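# Move bottle carrier between shelved benches into spill tray

## Task

Pick up the empty bottle carrier from the shelved bench by the door and set it upright on the floor of the spill tray on the shelved bench by the window. The carrier must never touch the room's floor, or the task fails. The parked cart, pedal bin and stool may be moved. Finish by releasing the carrier and backing away from it. The robot must not topple or be left leaning, or the task fails.

## Robot and tools

ROBOT. A Hello Robot Stretch 3 with a single arm: a two-wheeled base, a lift that slides up a mast, and a telescoping arm that reaches out to the robot's right. The gripper cannot move forward on its own; you drive the base for that. The base measures 0.33 m long by 0.34 m wide and spins about the point between its drive wheels, 0.05 m behind its front edge. Stowed (arm in, wrist folded), a spin sweeps a 0.28 m radius; an unfolded, level wrist reaches past that circle. A loose object may occasionally be nudged by something other than the robot.

FRAMES. Base frame: origin on the floor between the drive wheels, x ahead, y to the left, z up. hand_pose is reported in it, located where closed fingertips meet; with all wrist joints at zero its x axis is up, y runs back along the arm toward the mast, z toward the rear. Fingertips are round pads 0.04 m wide. The odometry frame is the base frame as it stood when the scene began. base_odometry comes from wheel turns, so slip reads as motion; heading is positive leftward, -3.142 to 3.142.

TOOL execute_actions. Argument actions: a list holding exactly one action, or empty (then it just reports state and pictures). Optional cameras: names from head_camera, nav_camera, wrist_camera, all; omitted, null or ["all"] gives every camera, [] gives none. An action may contain:
- base: exactly one of {"translate_m": d}, a straight drive of d metres relative to the base's last reported position, forward positive, -1 to 1; or {"rotate_rad": d}, a spin in place by d radians, counter-clockwise (left) positive, -3.2 to 3.2. No sideways motion.
- joints: absolute targets by name (not offsets). lift_m 0 to 1.1 (arm height on mast); arm_m 0 to 0.52 (extension); wrist_yaw_rad -1.345 to 4.42 (0 along the arm, positive toward the front, 3.0 folded over the base); wrist_pitch_rad -1.57 to 0.451 (0 level, negative tips fingers down); wrist_roll_rad -2.911 to 2.911 (0 has fingers side by side, level); gripper_m -0.089 to 0.179 (larger is wider; true tip gap is about 0.007 less when nearly shut, 0.025 less when wide, zero below 0.007); head_pan_rad -3.953 to 1.73 (0 forward, positive left, -1.57 looks along the arm); head_tilt_rad -1.53 to 0.419 (negative looks down). Done tolerances: lift and arm ±0.004, gripper ±0.004, yaw/roll/head ±0.02, pitch ±0.05.
- contact_limits: only arm_m, a motor_effort percent 1 to 100; the arm stops (contact_stop) at about that effort (negative when retracting) and holds no harder until the next action. Too low halts immediately; values over the maximum are clipped.
All motions in an action begin together. An action runs at most 15 s. Unknown keys or out-of-range values reject the whole call with no motion. Joints or base left out may keep pushing toward an earlier target without this showing in the status. If a result reports a stop, the remaining motion calls in that same reply are skipped.

TOOL wait: seconds 0 to 10; nothing new is commanded, returns state and pictures.
TOOL zoom_image: camera (head_camera, nav_camera or wrist_camera) and region [x0, y0, x1, y1] in that camera's latest full image pixels, origin top-left, at most 504 by 504.
TOOL finished_scene: scene, the number of the current scene; ends it irreversibly after the last command is held, and reports success. The goal must still hold then. Replying with no tool call ends everything.

RESULTS. base_status and joint_status tell how each motion of the last accepted action ended: done (for the base, wheels turned the full amount even if slipping), off_target (stopped short, may still push), contact_stop, time_out, torque_fault (old target dropped). on_its_own lists what this call did not command; its held at value is a target, not a position. motor_effort: percent of maximum, positive toward higher joint values, bracket shows peak; readings carry fixed and random errors. Positive wheel effort pushes forward. lidar_m: 12 distances in 30 degree sectors, 1st straight ahead, counting counter-clockwise (4th left, 7th behind, 10th right), plane 0.17 m above floor, range 0.15 to 12 m, '-' for nothing; misses glass, thin legs, tabletops; the mast and a low lift block some sectors. wrist_depth_mm (45 to 1000) and head_depth_mm (280 to 4000, image sideways): 7x7 grids of median depth. base_tilt in degrees, forward/right positive, with a fixed bias up to about 4. turned_by_wheels and turned_by_imu give turning since last result.

SPEED. Full speed (0.30 m/s, 1.9 rad/s) needs lift_m under 0.30, arm_m under 0.03, wrist_yaw_rad above 2.54; otherwise 0.10 m/s and 0.63 rad/s. Faster robot motion is preferred.

GRIPPER. Close to below the object's width to grip; lower squeezes harder but the stall guard may weaken the hold. Open at least 0.02 above the touching value to release. Neither reading nor status confirms a grasp; check the cameras. Send a different value to squeeze again.

CAUTIONS. Fold or unfold the wrist only with lift_m 0.32 to 0.95, pitch -0.4 and roll near 0; once folded the lift may go down to 0.25. With yaw below -0.4 keep pitch at -0.5 or lower. Arm and lift halt and go slack when pressing hard; a slack lift may sink under load or be pushed up by closing fingers on a surface. Base, wrist and head never stop on contact. Wrist servos overloaded for seconds switch off for 10 s. Pushing against something rigid with the gripper higher than about 0.45 m, repeated pushes, driving while holding something fixed, or snagging furniture (especially reversing) can tip the robot: undo in small steps, free the gripper, and drop lift_m to about 0.2 if still leaning. Avoid drops, slams and hard shoves. The robot holds its last command while you compose replies, and the world keeps running.

Each tool is called after "Request:" by a JSON object that holds its "method" and its "body".

## Session

Request:
{"method": "execute_actions", "body": {"actions": []}}

Scene clock: 0.00 s.
base_odometry: x=+0.000 y=+0.000 heading=+0.000 (m, m, rad; odometry frame)
turned_by_wheels: +0.000 (rad since the last result)
turned_by_imu: +0.000 (rad since the last result)
base_tilt: forward=+1.8 right=+0.2 (deg)
lidar_m: 1.20 1.36 1.41 2.02 2.19 1.52 1.51 1.66 2.22 1.87 1.48 1.21
head_depth_mm: 1095 1103 1111 1126 1134 1144 1151 / 1110 1118 1131 1139 1146 1158 1163 / 1563 1571 1587 1598 1613 1627 1642 / 1583 1592 1609 1622 1641 1650 1537 / 1615 1616 1641 1652 1663 1675 1471 / 1635 1637 1653 1671 1689 1707 1479 / 1656 1662 1682 1699 1711 1731 1735
base_status: not commanded
joint_positions: lift_m=+0.442 arm_m=+0.001 wrist_yaw_rad=+2.981 wrist_pitch_rad=-0.436 wrist_roll_rad=-0.004 gripper_m=+0.037 head_pan_rad=-0.008 head_tilt_rad=+0.016
joint_status: not commanded
motor_effort: left_wheel=+0 right_wheel=+1 lift_m=+23 arm_m=+1 wrist_yaw_rad=+0 wrist_pitch_rad=+6 wrist_roll_rad=+0 gripper_m=+1 head_pan_rad=+1 head_tilt_rad=+3 (%)
hand_pose: x=+0.0142 y=+0.0735 z=+0.4508 quat_wxyz=(+0.208, +0.699, +0.098, +0.678) (m; base frame)
wrist_depth_mm: - - - - - - - / - - - - - - - / - - - - - - - / - - - - - - - / 822 837 - 875 845 869 897 / 680 688 - 712 734 722 737 / 590 596 624 607 616 614 634
pictures: head_camera (sideways: a quarter turn clockwise sets it upright), nav_camera (sideways: a quarter turn counterclockwise sets it upright), wrist_camera
Images, in order (width x height): head_camera 896x504, nav_camera 672x504, wrist_camera 644x364.

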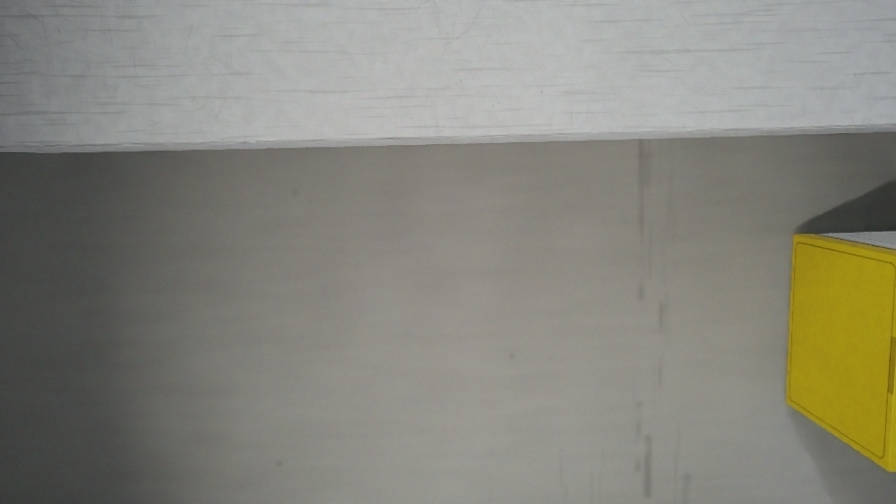

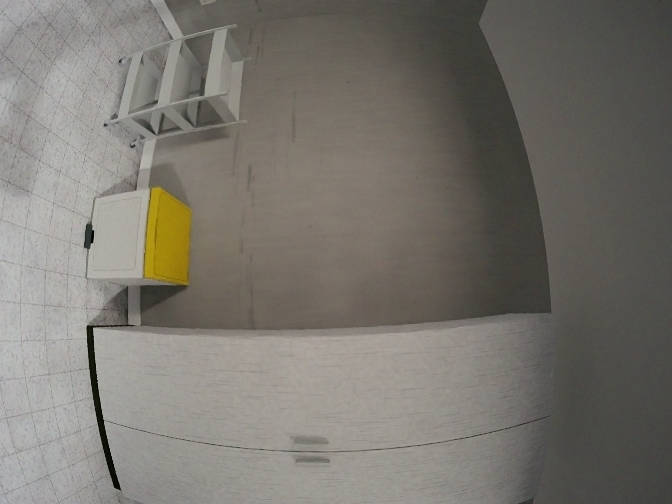

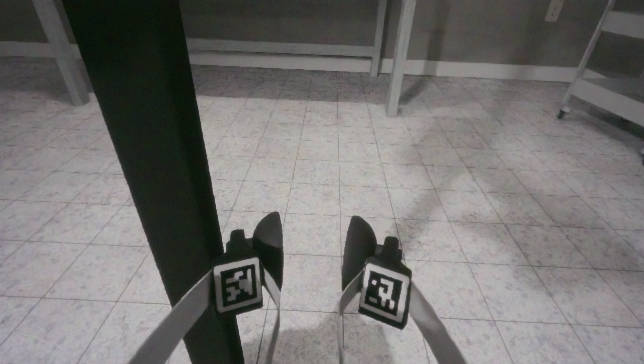

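Request:
{"method": "execute_actions", "body": {"actions": [{"joints":{"head_pan_rad":1.57,"head_tilt_rad":-0.3}}], "cameras": ["head_camera","nav_camera"]}}

Request:
{"method": "execute_actions", "body": {"actions": [{"joints":{"head_pan_rad":-1.57,"head_tilt_rad":-0.3}}], "cameras": ["head_camera","nav_camera"]}}

Request:
{"method": "execute_actions", "body": {"actions": [{"joints":{"head_pan_rad":-3.14,"head_tilt_rad":-0.3}}], "cameras": ["head_camera","nav_camera"]}}

Scene clock: 6.83 s.
base_odometry: x=+0.000 y=+0.000 heading=+0.000 (m, m, rad; odometry frame)
turned_by_wheels: +0.000 (rad since the last result)
turned_by_imu: -0.001 (rad since the last result)
base_tilt: forward=+1.7 right=+0.2 (deg)
lidar_m: 1.20 1.36 1.40 2.02 2.20 1.52 1.51 1.66 2.22 1.88 1.48 1.21
head_depth_mm: 1798 1889 2018 1570 2261 1745 1499 / 1842 1931 2073 1568 2301 1891 1509 / 1859 1952 2094 1583 2310 1889 1508 / 1872 1990 2115 1598 2373 1895 1515 / 1909 2000 2118 1496 2411 1903 1518 / 1924 2030 2168 1520 2432 1911 1520 / 1939 2049 2215 1717 2393 1914 1529
base_status: not commanded
joint_positions: lift_m=+0.442 arm_m=+0.001 wrist_yaw_rad=+2.981 wrist_pitch_rad=-0.436 wrist_roll_rad=-0.004 gripper_m=+0.037 head_pan_rad=+1.563 head_tilt_rad=-0.296
joint_status: all done
motor_effort: left_wheel=-1(1) right_wheel=+1(1) lift_m=+23(23) arm_m=+1(1) wrist_yaw_rad=+0(1) wrist_pitch_rad=+5(6) wrist_roll_rad=+0(0) gripper_m=+1(1) head_pan_rad=+3(31) head_tilt_rad=-1(21) (%)
hand_pose: x=+0.0142 y=+0.0735 z=+0.4508 quat_wxyz=(+0.208, +0.699, +0.098, +0.678) (m; base frame)
wrist_depth_mm: - - - - - - - / - - - - - - - / - - - - - - - / - 997 - - - - - / 818 808 - 874 871 900 897 / 687 698 - 702 743 729 732 / 588 603 627 605 615 625 631
pictures: head_camera (sideways: a quarter turn clockwise sets it upright), nav_camera (sideways: a quarter turn counterclockwise sets it upright)
camera_calibration (this result's frames):
head_camera: T_world_to_cam=[[-0.049132, -0.316246, -0.947404, 1.24662], [-0.998643, 0.0319608, 0.0411206, -0.0459617], [0.0172756, 0.948139, -0.317387, 0.369476], [0, 0, 0, 1]] pos_world=[0.00896677, 0.0453938, 1.30021]
nav_camera: T_world_to_cam=[[0.0549183, 0.290671, 0.955246, -1.20385], [0.998224, 0.00613719, -0.0592567, 0.121544], [-0.0230867, 0.956803, -0.289818, 0.331242], [0, 0, 0, 1]] pos_world=[-0.047567, 0.0322469, 1.25318]
Images, in order (width x height): head_camera 896x504, nav_camera 672x504.

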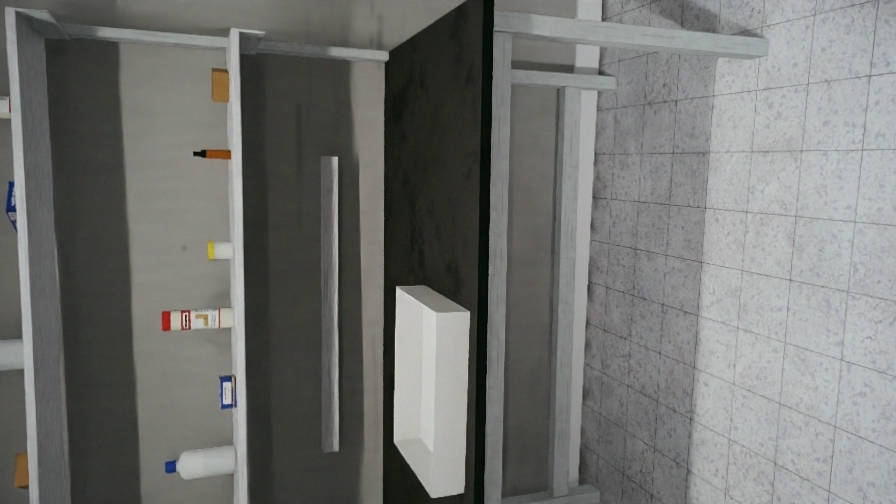

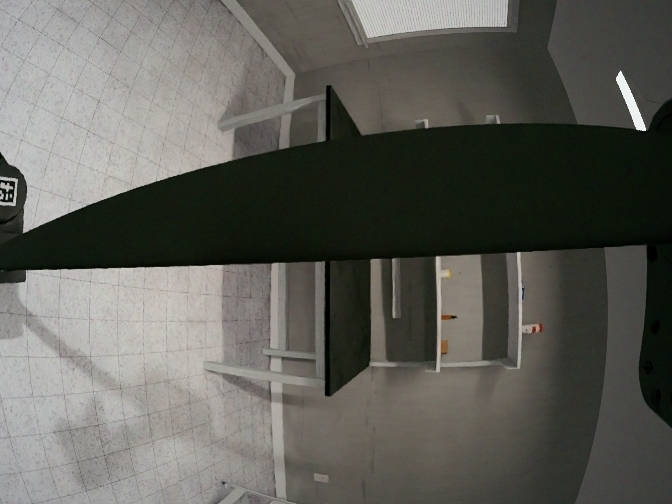

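Scene clock: 8.77 s.
base_odometry: x=+0.000 y=+0.000 heading=+0.000 (m, m, rad; odometry frame)
turned_by_wheels: +0.000 (rad since the last result)
turned_by_imu: +0.000 (rad since the last result)
base_tilt: forward=+1.8 right=+0.2 (deg)
lidar_m: 1.20 1.37 1.41 2.02 2.19 1.53 1.51 1.66 2.22 1.87 1.48 1.21
head_depth_mm: 2209 2346 2456 2115 2395 1881 1503 / 2265 2372 2508 2697 2525 1880 1504 / 2283 2407 2565 2695 2536 1893 1507 / 2344 2486 2629 2813 2413 1900 1509 / 2378 2509 2668 2903 2562 1898 1526 / 2420 2561 2708 2931 2571 1899 1524 / 2427 2584 2780 2981 2572 1916 1524
base_status: not commanded
joint_positions: lift_m=+0.442 arm_m=+0.001 wrist_yaw_rad=+2.981 wrist_pitch_rad=-0.436 wrist_roll_rad=-0.004 gripper_m=+0.037 head_pan_rad=-1.563 head_tilt_rad=-0.296
joint_status: all done
motor_effort: left_wheel=+0(1) right_wheel=+1(1) lift_m=+23(23) arm_m=+1(1) wrist_yaw_rad=+0(0) wrist_pitch_rad=+6(6) wrist_roll_rad=+0(0) gripper_m=+0(1) head_pan_rad=-2(28) head_tilt_rad=-1(2) (%)
hand_pose: x=+0.0142 y=+0.0735 z=+0.4508 quat_wxyz=(+0.208, +0.699, +0.098, +0.678) (m; base frame)
wrist_depth_mm: - - - - - - - / - - - - - - - / - - - - - - - / - - - - - - - / 827 819 - 892 876 883 908 / 684 696 - 698 729 738 724 / 594 601 610 605 610 613 639
pictures: head_camera (sideways: a quarter turn clockwise sets it upright), nav_camera (sideways: a quarter turn counterclockwise sets it upright)
camera_calibration (this result's frames):
head_camera: T_world_to_cam=[[0.0440429, 0.317195, -0.947337, 1.24597], [0.999028, -0.0159201, 0.0411156, -0.058141], [-0.00204004, -0.948227, -0.317588, 0.369855], [0, 0, 0, 1]] pos_world=[0.00396298, -0.0454336, 1.3002]
nav_camera: T_world_to_cam=[[-0.0502394, -0.291718, 0.955184, -1.20313], [-0.997997, -0.0221624, -0.0592597, 0.133725], [0.0384563, -0.956247, -0.290021, 0.33113], [0, 0, 0, 1]] pos_world=[0.0602781, -0.0313701, 1.25317]
Images, in order (width x height): head_camera 896x504, nav_camera 672x504.

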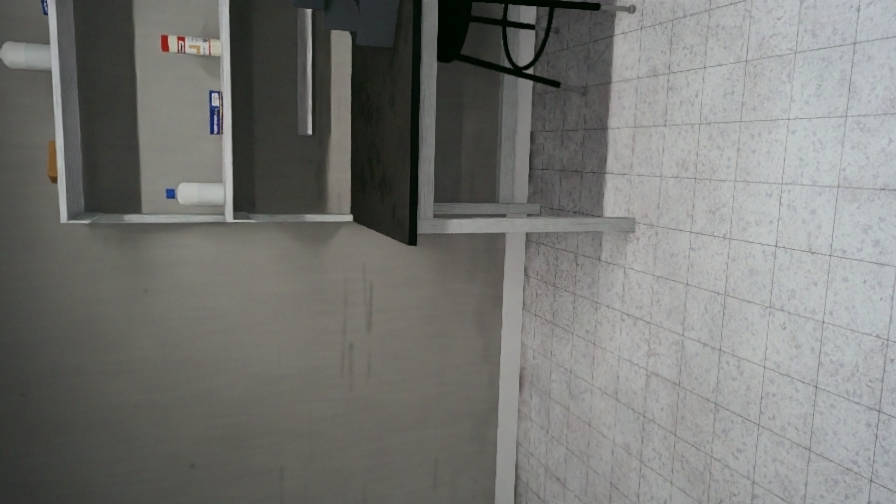

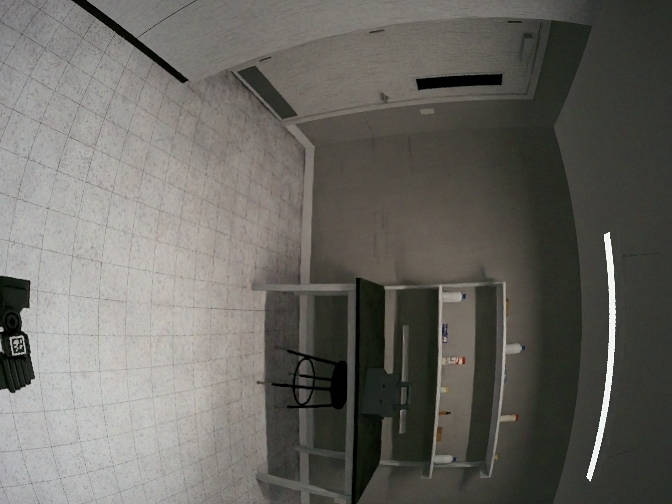

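Scene clock: 10.07 s.
base_odometry: x=+0.000 y=+0.000 heading=+0.000 (m, m, rad; odometry frame)
turned_by_wheels: +0.000 (rad since the last result)
turned_by_imu: +0.000 (rad since the last result)
base_tilt: forward=+1.8 right=+0.2 (deg)
lidar_m: 1.20 1.37 1.41 2.02 2.19 1.53 1.51 1.66 2.23 1.87 1.48 1.20
head_depth_mm: 1548 1917 2011 2112 2261 1828 1501 / 1546 1685 1700 1552 1661 1760 1503 / 1572 1974 1722 1580 1683 1777 1504 / 1582 2000 2079 1608 1726 1833 1516 / 1615 2030 2118 1629 1755 1833 1513 / 1643 2068 2125 1652 1783 1864 1522 / 1666 2082 2190 1690 1824 1929 1526
base_status: not commanded
joint_positions: lift_m=+0.442 arm_m=+0.001 wrist_yaw_rad=+2.981 wrist_pitch_rad=-0.436 wrist_roll_rad=-0.004 gripper_m=+0.037 head_pan_rad=-3.133 head_tilt_rad=-0.296
joint_status: all done
motor_effort: left_wheel=+0(0) right_wheel=+2(1) lift_m=+23(23) arm_m=+1(1) wrist_yaw_rad=+0(0) wrist_pitch_rad=+5(6) wrist_roll_rad=-1(0) gripper_m=+1(1) head_pan_rad=-2(29) head_tilt_rad=-1(3) (%)
hand_pose: x=+0.0142 y=+0.0735 z=+0.4508 quat_wxyz=(+0.208, +0.699, +0.098, +0.678) (m; base frame)
wrist_depth_mm: - - - - - - - / - - - - - - - / - - - - - - - / 989 992 - - - - - / 802 831 - 879 893 890 899 / 694 692 - 717 730 712 736 / 589 592 606 608 616 620 625
pictures: head_camera (sideways: a quarter turn clockwise sets it upright), nav_camera (sideways: a quarter turn counterclockwise sets it upright)
camera_calibration (this result's frames):
head_camera: T_world_to_cam=[[0.31726, -0.0437902, -0.947327, 1.24429], [-0.0151263, -0.99904, 0.0411148, -0.0519536], [-0.948218, 0.00128542, -0.317618, 0.375666], [0, 0, 0, 1]] pos_world=[-0.0393352, 0.00210088, 1.3002]
nav_camera: T_world_to_cam=[[-0.291789, 0.0500069, 0.955175, -1.20165], [-0.0229548, 0.997979, -0.0592601, 0.127777], [-0.956207, -0.0392173, -0.290051, 0.337237], [0, 0, 0, 1]] pos_world=[-0.0252254, -0.0542031, 1.25317]
Images, in order (width x height): head_camera 896x504, nav_camera 672x504.

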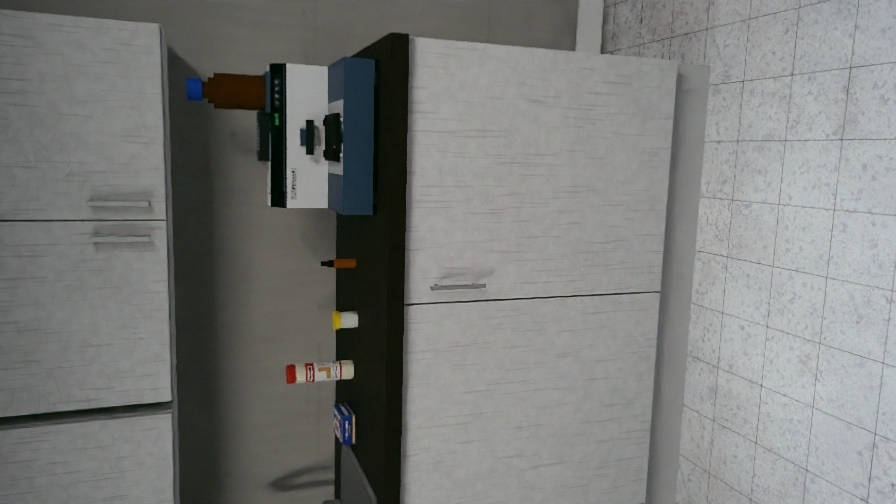

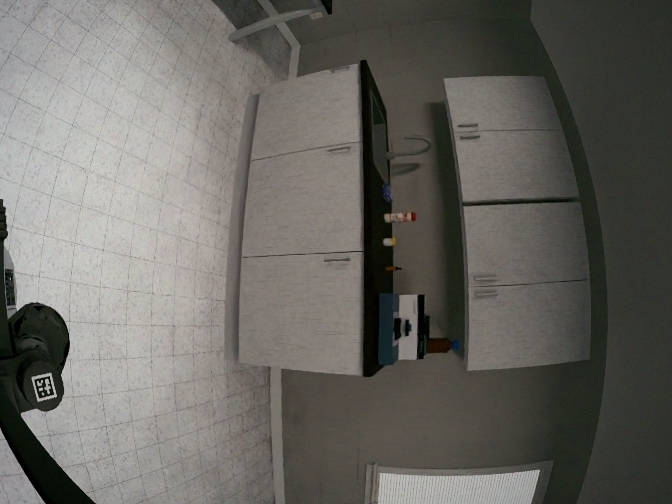

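Request:
{"method": "execute_actions", "body": {"actions": [{"joints":{"head_pan_rad":-1.95,"head_tilt_rad":-0.3,"lift_m":0.28}}], "cameras": ["head_camera"]}}

Request:
{"method": "zoom_image", "body": {"camera": "head_camera", "region": [250, 150, 450, 350]}}

Scene clock: 17.03 s.
base_odometry: x=+0.000 y=+0.000 heading=+0.000 (m, m, rad; odometry frame)
turned_by_wheels: +0.000 (rad since the last result)
turned_by_imu: -0.001 (rad since the last result)
base_tilt: forward=+1.8 right=+0.0 (deg)
lidar_m: 1.20 1.36 1.41 2.02 2.20 1.52 1.51 1.66 2.23 1.87 1.48 1.21
head_depth_mm: 2588 2773 2910 3095 2390 1880 1504 / 2474 2639 2810 3022 2513 1881 1512 / 2447 2576 2726 2933 2546 1888 1511 / 2375 2515 2097 2375 2554 1884 1511 / 2297 2431 2578 2305 2549 1902 1522 / 2228 2421 2559 2723 2560 1907 1523 / 2216 2338 2451 1931 2476 1914 1528
base_status: not commanded
joint_positions: lift_m=+0.280 arm_m=+0.001 wrist_yaw_rad=+2.981 wrist_pitch_rad=-0.437 wrist_roll_rad=-0.004 gripper_m=+0.037 head_pan_rad=-1.957 head_tilt_rad=-0.296
joint_status: all done
motor_effort: left_wheel=+0(1) right_wheel=+1(1) lift_m=+18(18) arm_m=+1(1) wrist_yaw_rad=+0(0) wrist_pitch_rad=+6(6) wrist_roll_rad=-1(0) gripper_m=+1(1) head_pan_rad=+2(31) head_tilt_rad=+0(2) (%)
hand_pose: x=+0.0142 y=+0.0734 z=+0.2888 quat_wxyz=(+0.208, +0.699, +0.098, +0.678) (m; base frame)
wrist_depth_mm: - - - - - - - / - - - - - - - / 933 - 977 - - - - / 719 720 737 765 778 795 783 / 576 596 - 627 628 628 633 / 488 510 - 520 527 518 531 / - - - 436 440 447 451
pictures: head_camera (sideways: a quarter turn clockwise sets it upright)
camera_calibration (this result's frames):
head_camera: T_world_to_cam=[[0.162557, 0.275947, -0.947327, 1.24523], [0.916211, -0.398582, 0.0411148, -0.0576348], [-0.366242, -0.874635, -0.317618, 0.372115], [0, 0, 0, 1]] pos_world=[-0.0133311, -0.0411243, 1.3002]
Images, in order (width x height): head_camera 896x504.

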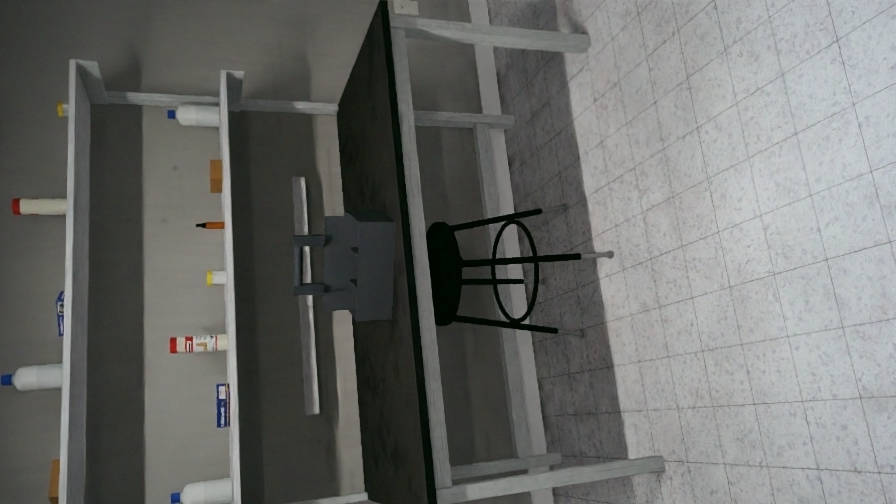

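Region (250, 150, 450, 350) of head_camera's 896x504 image, scaled by 2.520, with more detail than that image has.

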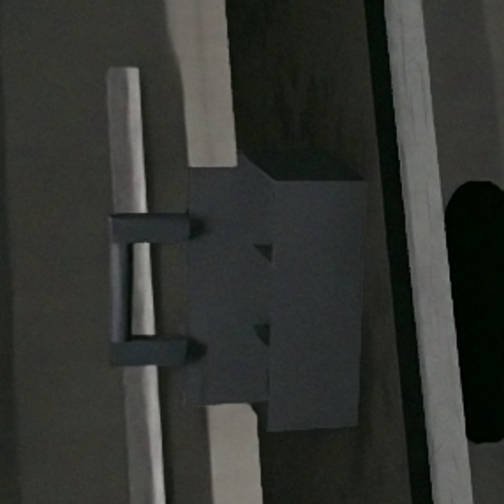

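Request:
{"method": "execute_actions", "body": {"actions": [{"base":{"rotate_rad":-1.95},"joints":{"head_pan_rad":0,"head_tilt_rad":-0.3}}], "cameras": []}}

Request:
{"method": "execute_actions", "body": {"actions": [{"base":{"translate_m":1.0}}], "cameras": ["head_camera"]}}

Scene clock: 46.90 s.
base_odometry: x=+0.000 y=+0.000 heading=-1.950 (m, m, rad; odometry frame)
turned_by_wheels: -1.950 (rad since the last result)
turned_by_imu: -1.936 (rad since the last result)
base_tilt: forward=+1.8 right=+0.1 (deg)
lidar_m: 2.44 1.88 1.34 1.20 1.37 1.53 1.41 2.02 1.74 1.51 1.52 1.82
head_depth_mm: 2535 2707 2888 3065 2376 1885 1505 / 2464 2608 2754 2998 2515 1870 1505 / 2417 2541 2671 2912 2534 1883 1502 / 2345 2489 2107 2223 2419 1884 1510 / 2290 2414 2539 2332 2455 1901 1514 / 2224 2379 2531 2715 2570 1902 1516 / 2197 2349 2461 2078 2428 1906 1535
base_status: done
joint_positions: lift_m=+0.280 arm_m=+0.001 wrist_yaw_rad=+2.981 wrist_pitch_rad=-0.437 wrist_roll_rad=-0.004 gripper_m=+0.037 head_pan_rad=-0.007 head_tilt_rad=-0.297
joint_status: all done
motor_effort: left_wheel=+2(8) right_wheel=-4(8) lift_m=+18(18) arm_m=+0(1) wrist_yaw_rad=+0(0) wrist_pitch_rad=+5(6) wrist_roll_rad=+0(0) gripper_m=+0(0) head_pan_rad=+2(31) head_tilt_rad=-1(2) (%)
hand_pose: x=+0.0142 y=+0.0734 z=+0.2888 quat_wxyz=(+0.208, +0.699, +0.098, +0.678) (m; base frame)
wrist_depth_mm: - - - - - - - / - - - - - - - / 920 - 972 984 - - - / 716 733 749 759 755 800 794 / 584 585 - 620 617 626 630 / 491 508 - 518 523 521 526 / - - - 436 441 446 452
pictures: none
No camera images: the call's "cameras" was empty. Leave "cameras" out to get every camera's image.

Scene clock: 51.90 s.
base_odometry: x=-0.370 y=-0.929 heading=-1.950 (m, m, rad; odometry frame)
turned_by_wheels: +0.000 (rad since the last result)
turned_by_imu: +0.002 (rad since the last result)
base_tilt: forward=+1.7 right=+0.1 (deg)
lidar_m: 1.02 0.96 1.99 1.40 1.40 1.68 2.41 2.49 1.47 1.32 1.32 1.34
head_depth_mm: 1572 1643 1792 1555 1148 1864 1497 / 1534 1613 1733 1572 1093 1879 1503 / 1501 1576 1677 1116 1041 1761 1506 / 1470 1534 1628 1131 1044 1746 1427 / 1434 1509 1600 1492 1053 1773 1516 / 1410 1459 1564 1607 1055 1774 1517 / 1381 1436 1539 1596 1061 1720 1524
base_status: done
joint_positions: lift_m=+0.280 arm_m=+0.001 wrist_yaw_rad=+2.981 wrist_pitch_rad=-0.437 wrist_roll_rad=-0.004 gripper_m=+0.037 head_pan_rad=-0.007 head_tilt_rad=-0.297
joint_status: not commanded
motor_effort: left_wheel=+3(10) right_wheel=-4(6) lift_m=+18(18) arm_m=+0(0) wrist_yaw_rad=+0(0) wrist_pitch_rad=+6(6) wrist_roll_rad=+0(1) gripper_m=+1(1) head_pan_rad=+3(2) head_tilt_rad=-1(1) (%)
hand_pose: x=+0.0142 y=+0.0734 z=+0.2887 quat_wxyz=(+0.208, +0.699, +0.098, +0.678) (m; base frame)
wrist_depth_mm: - - - - - - - / - - - - - - - / 915 - - - - - - / 713 725 724 745 775 760 783 / 586 579 - 632 617 621 626 / 482 505 - 526 522 515 528 / - - - 442 434 441 449
pictures: head_camera (sideways: a quarter turn clockwise sets it upright)
camera_calibration (this result's frames):
head_camera: T_world_to_cam=[[-0.317441, 0.0488058, -0.947021, 1.24776], [0.0309551, 0.998676, 0.0410917, -0.0522046], [0.947773, -0.0162709, -0.318531, 0.365289], [0, 0, 0, 1]] pos_world=[0.0514947, -0.00281876, 1.30015]
Images, in order (width x height): head_camera 896x504.

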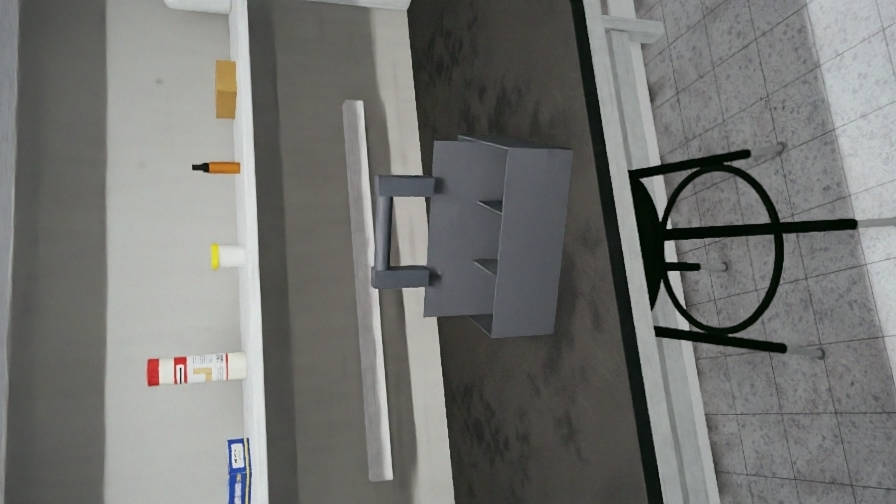

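Request:
{"method": "execute_actions", "body": {"actions": [{"base":{"translate_m":0.4}}], "cameras": []}}

Request:
{"method": "execute_actions", "body": {"actions": [{"base":{"rotate_rad":1.28},"joints":{"head_pan_rad":-1.57,"head_tilt_rad":-0.5}}], "cameras": []}}

Request:
{"method": "execute_actions", "body": {"actions": [{"base":{"translate_m":0.2},"joints":{"lift_m":0.93,"wrist_pitch_rad":-0.4}}], "cameras": ["head_camera","nav_camera"]}}

Scene clock: 80.20 s.
base_odometry: x=-0.518 y=-1.301 heading=-1.949 (m, m, rad; odometry frame)
turned_by_wheels: +0.000 (rad since the last result)
turned_by_imu: +0.001 (rad since the last result)
base_tilt: forward=+1.8 right=+0.0 (deg)
lidar_m: 0.62 1.14 0.68 1.89 1.64 1.78 2.81 3.36 1.39 1.24 1.05 0.90
head_depth_mm: 1192 1238 1350 1423 1033 776 680 / 1157 1215 1317 1364 726 663 660 / 1132 1203 1286 1320 752 683 642 / 1112 1170 1246 1286 770 696 626 / 1085 1149 1216 1300 802 714 627 / 1061 975 1191 1271 1054 762 630 / 1044 1098 1166 1220 1062 791 632
base_status: done
joint_positions: lift_m=+0.280 arm_m=+0.001 wrist_yaw_rad=+2.981 wrist_pitch_rad=-0.437 wrist_roll_rad=-0.004 gripper_m=+0.037 head_pan_rad=-0.007 head_tilt_rad=-0.297
joint_status: not commanded
motor_effort: left_wheel=+1(9) right_wheel=-4(8) lift_m=+18(18) arm_m=+1(1) wrist_yaw_rad=+0(0) wrist_pitch_rad=+6(6) wrist_roll_rad=+0(0) gripper_m=+1(1) head_pan_rad=+2(3) head_tilt_rad=+0(0) (%)
hand_pose: x=+0.0142 y=+0.0734 z=+0.2887 quat_wxyz=(+0.208, +0.699, +0.098, +0.678) (m; base frame)
wrist_depth_mm: - - - - - - - / - - - - - - - / 933 - 998 957 976 985 990 / 715 708 733 759 763 791 805 / 580 592 - 620 616 627 645 / 490 506 - 532 518 525 526 / - - - 439 437 446 445
pictures: none
No camera images: the call's "cameras" was empty. Leave "cameras" out to get every camera's image.

Scene clock: 82.27 s.
base_odometry: x=-0.518 y=-1.301 heading=-0.670 (m, m, rad; odometry frame)
turned_by_wheels: +1.280 (rad since the last result)
turned_by_imu: +1.270 (rad since the last result)
base_tilt: forward=+1.7 right=+0.2 (deg)
lidar_m: 1.84 1.53 1.54 2.21 2.80 1.71 1.28 1.24 1.05 0.62 0.81 0.67
head_depth_mm: 1422 1638 1785 1025 1736 1540 1297 / 1171 1509 1478 1024 840 1556 1301 / 1261 1432 1485 1028 787 1538 1306 / 1188 1338 1414 946 734 1443 1308 / 1151 1271 1324 767 716 736 1252 / 1100 1208 1218 775 717 676 1284 / 1031 1153 1150 759 721 642 1256
base_status: done
joint_positions: lift_m=+0.280 arm_m=+0.001 wrist_yaw_rad=+2.981 wrist_pitch_rad=-0.437 wrist_roll_rad=-0.004 gripper_m=+0.037 head_pan_rad=-1.563 head_tilt_rad=-0.494
joint_status: all done
motor_effort: left_wheel=-3(8) right_wheel=+4(13) lift_m=+18(18) arm_m=+0(0) wrist_yaw_rad=+0(0) wrist_pitch_rad=+6(6) wrist_roll_rad=+0(0) gripper_m=+0(1) head_pan_rad=-2(27) head_tilt_rad=-3(16) (%)
hand_pose: x=+0.0142 y=+0.0734 z=+0.2887 quat_wxyz=(+0.208, +0.699, +0.098, +0.678) (m; base frame)
wrist_depth_mm: - - - - - - - / - - - - - - - / 917 - 966 995 - - - / 721 706 746 773 769 786 819 / 575 590 - 636 625 628 641 / 479 511 - 526 521 516 534 / - - - 439 435 450 446
pictures: none
No camera images: the call's "cameras" was empty. Leave "cameras" out to get every camera's image.

Scene clock: 89.00 s.
base_odometry: x=-0.361 y=-1.425 heading=-0.670 (m, m, rad; odometry frame)
turned_by_wheels: +0.000 (rad since the last result)
turned_by_imu: +0.000 (rad since the last result)
base_tilt: forward=+1.7 right=+0.2 (deg)
lidar_m: 1.70 1.72 1.41 1.89 3.52 1.95 1.46 1.41 1.17 0.62 0.73 0.49
head_depth_mm: 1175 1470 1473 1019 759 - - / 1215 1409 1478 774 723 683 - / 1152 1308 1323 773 718 663 - / 1111 1245 1250 757 714 655 - / 1039 1179 1259 778 726 666 - / 1010 1114 1206 1033 793 642 564 / 956 1062 1137 1039 793 642 540
base_status: done
joint_positions: lift_m=+0.930 arm_m=+0.001 wrist_yaw_rad=+2.981 wrist_pitch_rad=-0.420 wrist_roll_rad=-0.004 gripper_m=+0.037 head_pan_rad=-1.563 head_tilt_rad=-0.494
joint_status: all done
motor_effort: left_wheel=-3(8) right_wheel=+4(12) lift_m=+27(30) arm_m=+0(0) wrist_yaw_rad=+0(0) wrist_pitch_rad=+8(5) wrist_roll_rad=+0(0) gripper_m=+1(0) head_pan_rad=-2(2) head_tilt_rad=-2(2) (%)
hand_pose: x=+0.0145 y=+0.0756 z=+0.9420 quat_wxyz=(+0.202, +0.699, +0.092, +0.679) (m; base frame)
wrist_depth_mm: - - - - - - - / - - - - - - - / - - - - - - - / - - - - - - - / - - - - - - - / - - - - - - - / - - - - - - -
pictures: head_camera (sideways: a quarter turn clockwise sets it upright), nav_camera (sideways: a quarter turn counterclockwise sets it upright)
camera_calibration (this result's frames):
head_camera: T_world_to_cam=[[0.0426919, 0.497376, -0.866484, 1.14048], [0.999084, -0.0237355, 0.0356006, -0.0509516], [-0.00285955, -0.867211, -0.497933, 0.604545], [0, 0, 0, 1]] pos_world=[0.00394439, -0.0441881, 1.29104]
nav_camera: T_world_to_cam=[[-0.0488674, -0.473941, 0.8792, -1.10398], [-0.998094, -0.010033, -0.0608842, 0.135825], [0.0376765, -0.8805, -0.472547, 0.568665], [0, 0, 0, 1]] pos_world=[0.0601918, -0.0211488, 1.24761]
Images, in order (width x height): head_camera 896x504, nav_camera 672x504.

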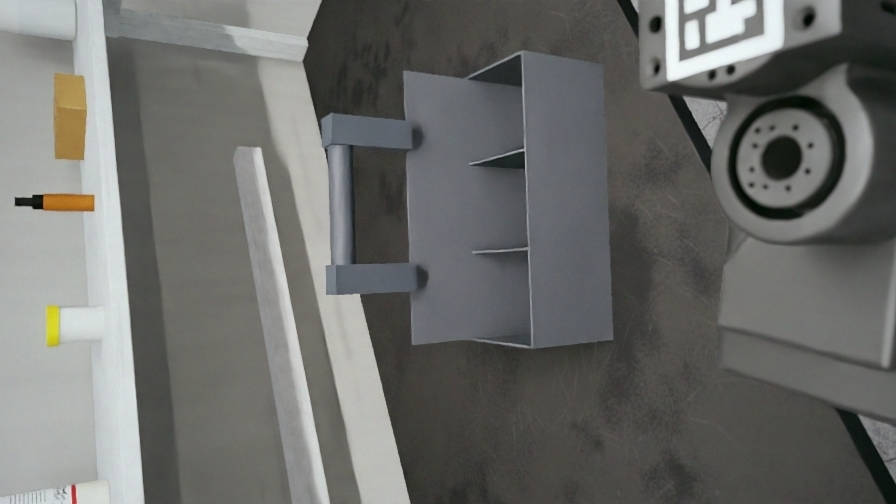

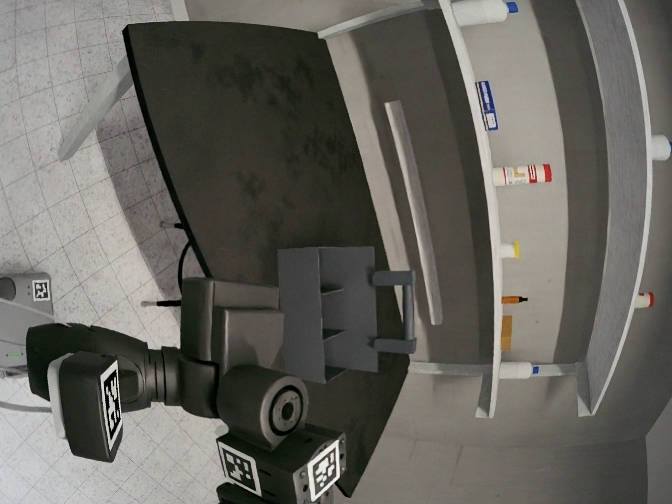

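Request:
{"method": "execute_actions", "body": {"actions": [{"joints":{"wrist_yaw_rad":0,"gripper_m":0.1}}], "cameras": []}}

Request:
{"method": "execute_actions", "body": {"actions": [{"joints":{"wrist_pitch_rad":0,"wrist_roll_rad":1.57,"arm_m":0.1}}]}}

Scene clock: 99.73 s.
base_odometry: x=-0.361 y=-1.425 heading=-0.670 (m, m, rad; odometry frame)
turned_by_wheels: +0.000 (rad since the last result)
turned_by_imu: -0.001 (rad since the last result)
base_tilt: forward=+1.7 right=+0.2 (deg)
lidar_m: 1.70 1.72 1.40 1.90 3.52 1.96 1.46 1.41 1.17 0.61 0.73 0.49
head_depth_mm: 1172 1459 1471 980 727 - - / 1217 1410 1480 753 709 690 - / 1146 1305 1295 762 693 - - / 1114 1241 1250 744 701 - 1248 / 1039 1178 1258 952 739 630 1252 / 1010 1120 1204 1039 791 640 578 / 957 1064 1136 1041 793 643 540
base_status: not commanded
joint_positions: lift_m=+0.930 arm_m=+0.001 wrist_yaw_rad=+0.003 wrist_pitch_rad=-0.420 wrist_roll_rad=-0.004 gripper_m=+0.100 head_pan_rad=-1.563 head_tilt_rad=-0.494
joint_status: all done
motor_effort: left_wheel=-4(3) right_wheel=+5(6) lift_m=+28(28) arm_m=+0(0) wrist_yaw_rad=-3(4) wrist_pitch_rad=+8(8) wrist_roll_rad=+0(0) gripper_m=+1(80) head_pan_rad=-2(2) head_tilt_rad=-3(2) (%)
hand_pose: x=-0.0208 y=-0.3700 z=+0.9420 quat_wxyz=(+0.694, +0.149, -0.690, -0.146) (m; base frame)
wrist_depth_mm: 694 756 838 885 373 - - / 758 838 919 423 428 - - / 687 716 716 451 448 753 844 / 530 541 506 388 386 534 613 / 429 434 422 410 404 450 846 / 358 375 361 377 379 - - / 318 307 317 329 - - -
pictures: none
No camera images: the call's "cameras" was empty. Leave "cameras" out to get every camera's image.

Scene clock: 101.70 s.
base_odometry: x=-0.361 y=-1.425 heading=-0.670 (m, m, rad; odometry frame)
turned_by_wheels: +0.000 (rad since the last result)
turned_by_imu: +0.000 (rad since the last result)
base_tilt: forward=+1.8 right=+0.2 (deg)
lidar_m: 1.70 1.72 1.40 1.89 3.53 1.95 1.46 1.41 1.17 0.62 0.74 0.49
head_depth_mm: 1171 1467 1472 1042 - - 1283 / 1215 1411 1477 727 - - 1303 / 1147 1305 1390 762 - - 1278 / 1114 1245 1327 743 - 620 1279 / 1040 1177 1259 950 739 639 1248 / 1011 1116 1207 1037 792 641 578 / 960 1063 1132 1038 792 642 540
base_status: not commanded
joint_positions: lift_m=+0.930 arm_m=+0.100 wrist_yaw_rad=+0.002 wrist_pitch_rad=-0.023 wrist_roll_rad=+1.567 gripper_m=+0.100 head_pan_rad=-1.563 head_tilt_rad=-0.494
joint_status: all done
motor_effort: left_wheel=-4(3) right_wheel=+5(5) lift_m=+28(28) arm_m=+7(8) wrist_yaw_rad=-3(3) wrist_pitch_rad=+9(11) wrist_roll_rad=+1(2) gripper_m=+1(1) head_pan_rad=-2(2) head_tilt_rad=-1(2) (%)
hand_pose: x=-0.0208 y=-0.5002 z=+1.0382 quat_wxyz=(+0.003, +0.001, -1.000, -0.012) (m; base frame)
wrist_depth_mm: 820 - - - 308 310 209 / 797 - - - 316 313 215 / 769 1000 992 958 326 322 220 / 782 983 910 917 333 330 224 / 775 921 890 889 337 341 230 / 798 856 790 886 877 340 236 / 781 803 803 816 844 384 241
pictures: head_camera (sideways: a quarter turn clockwise sets it upright), nav_camera (sideways: a quarter turn counterclockwise sets it upright), wrist_camera
camera_calibration (this result's frames):
head_camera: T_world_to_cam=[[0.0427155, 0.497374, -0.866484, 1.14048], [0.999083, -0.0237829, 0.0356006, -0.0509516], [-0.0029007, -0.86721, -0.497933, 0.604545], [0, 0, 0, 1]] pos_world=[0.00394229, -0.044188, 1.29104]
nav_camera: T_world_to_cam=[[-0.0488899, -0.473938, 0.8792, -1.10398], [-0.998095, -0.00998565, -0.0608842, 0.135825], [0.0376347, -0.880502, -0.472547, 0.568666], [0, 0, 0, 1]] pos_world=[0.0601908, -0.0211514, 1.24761]
wrist_camera: T_world_to_cam=[[-0.0501698, 0.0261858, -0.998397, 1.04434], [0.987403, 0.151497, -0.0456439, 0.179752], [0.150059, -0.988111, -0.0334565, -0.2934], [0, 0, 0, 1]] pos_world=[-0.0810659, -0.34449, 1.04106]
Images, in order (width x height): head_camera 896x504, nav_camera 672x504, wrist_camera 644x364.

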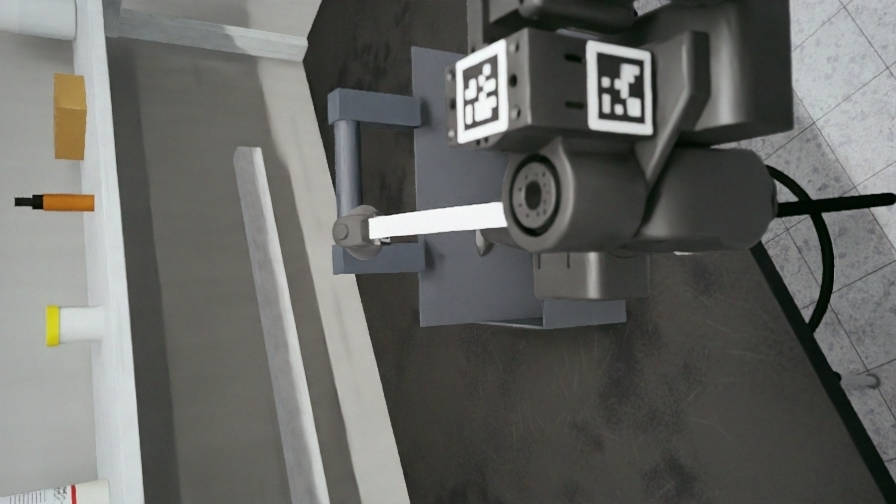

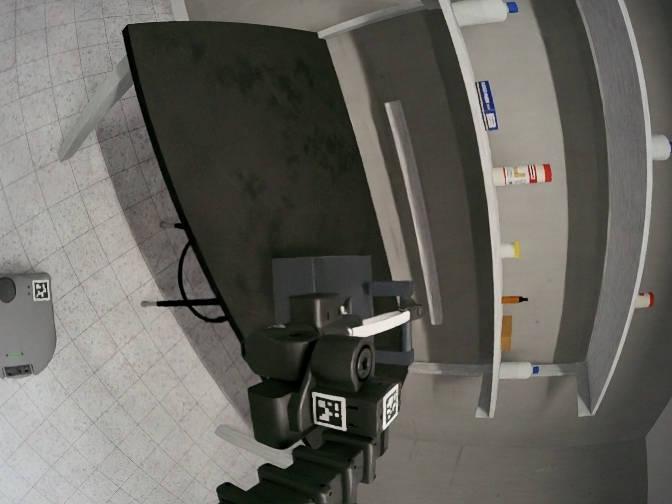

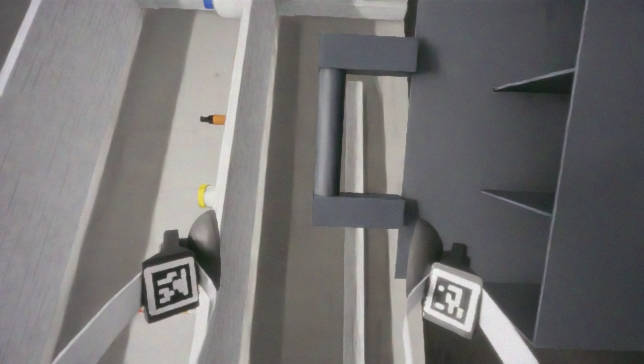

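Request:
{"method": "execute_actions", "body": {"actions": [{"base":{"translate_m":-0.063},"joints":{"lift_m":0.92,"gripper_m":0.07,"arm_m":0.19}}], "cameras": ["head_camera","wrist_camera"]}}

Scene clock: 113.67 s.
base_odometry: x=-0.410 y=-1.386 heading=-0.670 (m, m, rad; odometry frame)
turned_by_wheels: +0.000 (rad since the last result)
turned_by_imu: -0.001 (rad since the last result)
base_tilt: forward=+1.8 right=+0.3 (deg)
lidar_m: 1.74 1.75 1.45 2.15 3.49 1.88 1.40 1.36 1.13 0.61 0.75 0.55
head_depth_mm: 1166 1544 1473 - - 1537 1297 / 1264 1448 1471 - - 1505 1304 / 1193 1347 1438 - - 1393 1304 / 1133 1266 1340 1126 715 674 1276 / 1088 1208 1215 744 714 640 1274 / 1028 1146 1248 997 740 640 1227 / 994 1092 1171 1042 793 641 579
base_status: done
joint_positions: lift_m=+0.920 arm_m=+0.190 wrist_yaw_rad=+0.002 wrist_pitch_rad=-0.023 wrist_roll_rad=+1.567 gripper_m=+0.070 head_pan_rad=-1.563 head_tilt_rad=-0.494
joint_status: all done
motor_effort: left_wheel=-3(7) right_wheel=+5(5) lift_m=+18(24) arm_m=+7(7) wrist_yaw_rad=-2(2) wrist_pitch_rad=+9(9) wrist_roll_rad=+1(1) gripper_m=+0(79) head_pan_rad=-2(2) head_tilt_rad=-1(2) (%)
hand_pose: x=-0.0208 y=-0.5902 z=+1.0289 quat_wxyz=(+0.002, +0.001, -1.000, -0.012) (m; base frame)
wrist_depth_mm: 767 - 887 - 982 226 222 / 766 - 1000 - 947 229 229 / 788 958 916 221 220 233 233 / 771 915 753 837 927 239 240 / 804 835 855 786 245 246 245 / 802 818 829 258 250 249 249 / 769 774 704 243 258 257 207
pictures: head_camera (sideways: a quarter turn clockwise sets it upright), wrist_camera
camera_calibration (this result's frames):
head_camera: T_world_to_cam=[[0.0427261, 0.497373, -0.866484, 1.14048], [0.999083, -0.0238041, 0.0356006, -0.0509515], [-0.0029191, -0.86721, -0.497933, 0.604545], [0, 0, 0, 1]] pos_world=[0.00394135, -0.0441879, 1.29104]
wrist_camera: T_world_to_cam=[[-0.0499113, 0.0257187, -0.998422, 1.03714], [0.987455, 0.151211, -0.045468, 0.19268], [0.149803, -0.988167, -0.0329432, -0.38321], [0, 0, 0, 1]] pos_world=[-0.0810918, -0.434485, 1.03164]
Images, in order (width x height): head_camera 896x504, wrist_camera 644x364.

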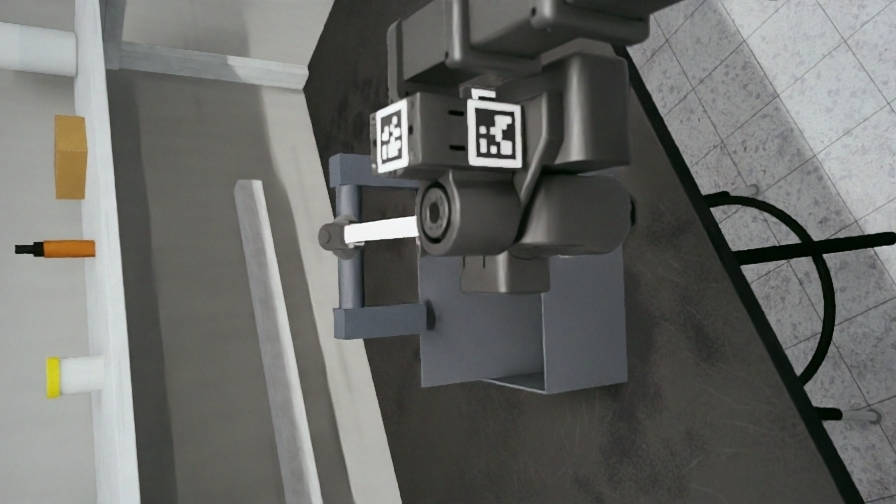

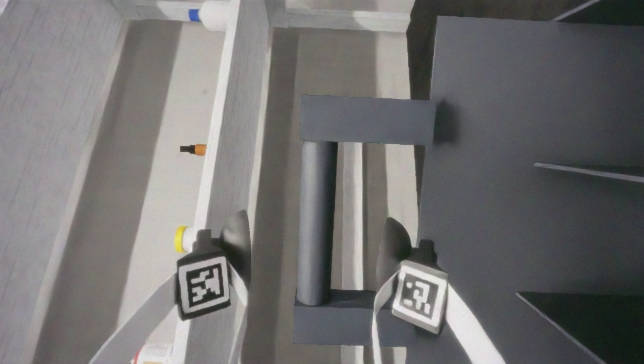

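Request:
{"method": "execute_actions", "body": {"actions": [{"joints":{"arm_m":0.272}}], "cameras": ["head_camera","wrist_camera"]}}

Scene clock: 119.33 s.
base_odometry: x=-0.410 y=-1.386 heading=-0.670 (m, m, rad; odometry frame)
turned_by_wheels: +0.000 (rad since the last result)
turned_by_imu: -0.001 (rad since the last result)
base_tilt: forward=+1.8 right=+0.2 (deg)
lidar_m: 1.75 1.75 1.45 2.15 3.48 1.88 1.40 1.36 1.12 0.61 0.75 0.55
head_depth_mm: 1171 1544 1507 - 757 1540 1305 / 1263 1448 1535 - 712 1515 1301 / 1193 1343 1456 - 705 1392 1306 / 1131 1264 1265 - 709 672 1275 / 1090 1211 1211 743 712 640 1274 / 1028 1144 1252 992 741 640 1225 / 992 1087 1173 1037 792 642 578
base_status: not commanded
joint_positions: lift_m=+0.920 arm_m=+0.272 wrist_yaw_rad=+0.002 wrist_pitch_rad=-0.023 wrist_roll_rad=+1.567 gripper_m=+0.070 head_pan_rad=-1.563 head_tilt_rad=-0.494
joint_status: all done
motor_effort: left_wheel=-2(4) right_wheel=+5(4) lift_m=+18(18) arm_m=+7(7) wrist_yaw_rad=-3(2) wrist_pitch_rad=+8(9) wrist_roll_rad=+1(1) gripper_m=+0(0) head_pan_rad=-2(2) head_tilt_rad=-2(1) (%)
hand_pose: x=-0.0208 y=-0.6722 z=+1.0289 quat_wxyz=(+0.002, +0.001, -1.000, -0.012) (m; base frame)
wrist_depth_mm: 777 992 824 986 934 145 144 / 776 951 750 135 729 148 147 / 788 864 745 137 137 150 151 / 804 843 656 147 845 155 155 / 777 777 747 150 797 159 158 / 748 744 748 154 752 163 162 / 695 426 703 160 734 166 167
pictures: head_camera (sideways: a quarter turn clockwise sets it upright), wrist_camera
camera_calibration (this result's frames):
head_camera: T_world_to_cam=[[0.0427292, 0.497372, -0.866484, 1.14048], [0.999082, -0.0238104, 0.0356006, -0.0509515], [-0.00292458, -0.86721, -0.497933, 0.604545], [0, 0, 0, 1]] pos_world=[0.00394107, -0.0441879, 1.29104]
wrist_camera: T_world_to_cam=[[-0.049869, 0.0256686, -0.998426, 1.03924], [0.987461, 0.151184, -0.0454345, 0.205035], [0.14978, -0.988172, -0.0328861, -0.464309], [0, 0, 0, 1]] pos_world=[-0.0810941, -0.516491, 1.03165]
Images, in order (width x height): head_camera 896x504, wrist_camera 644x364.

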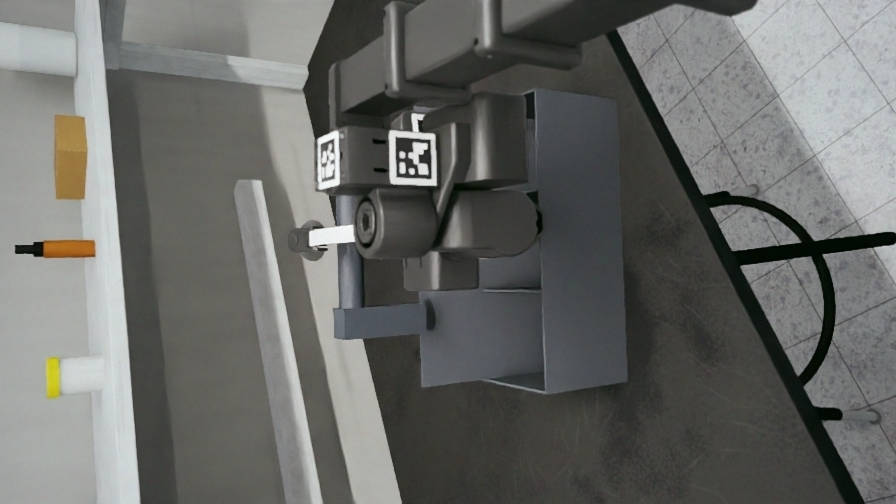

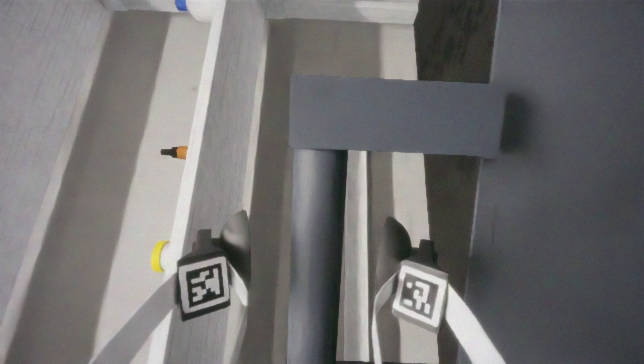

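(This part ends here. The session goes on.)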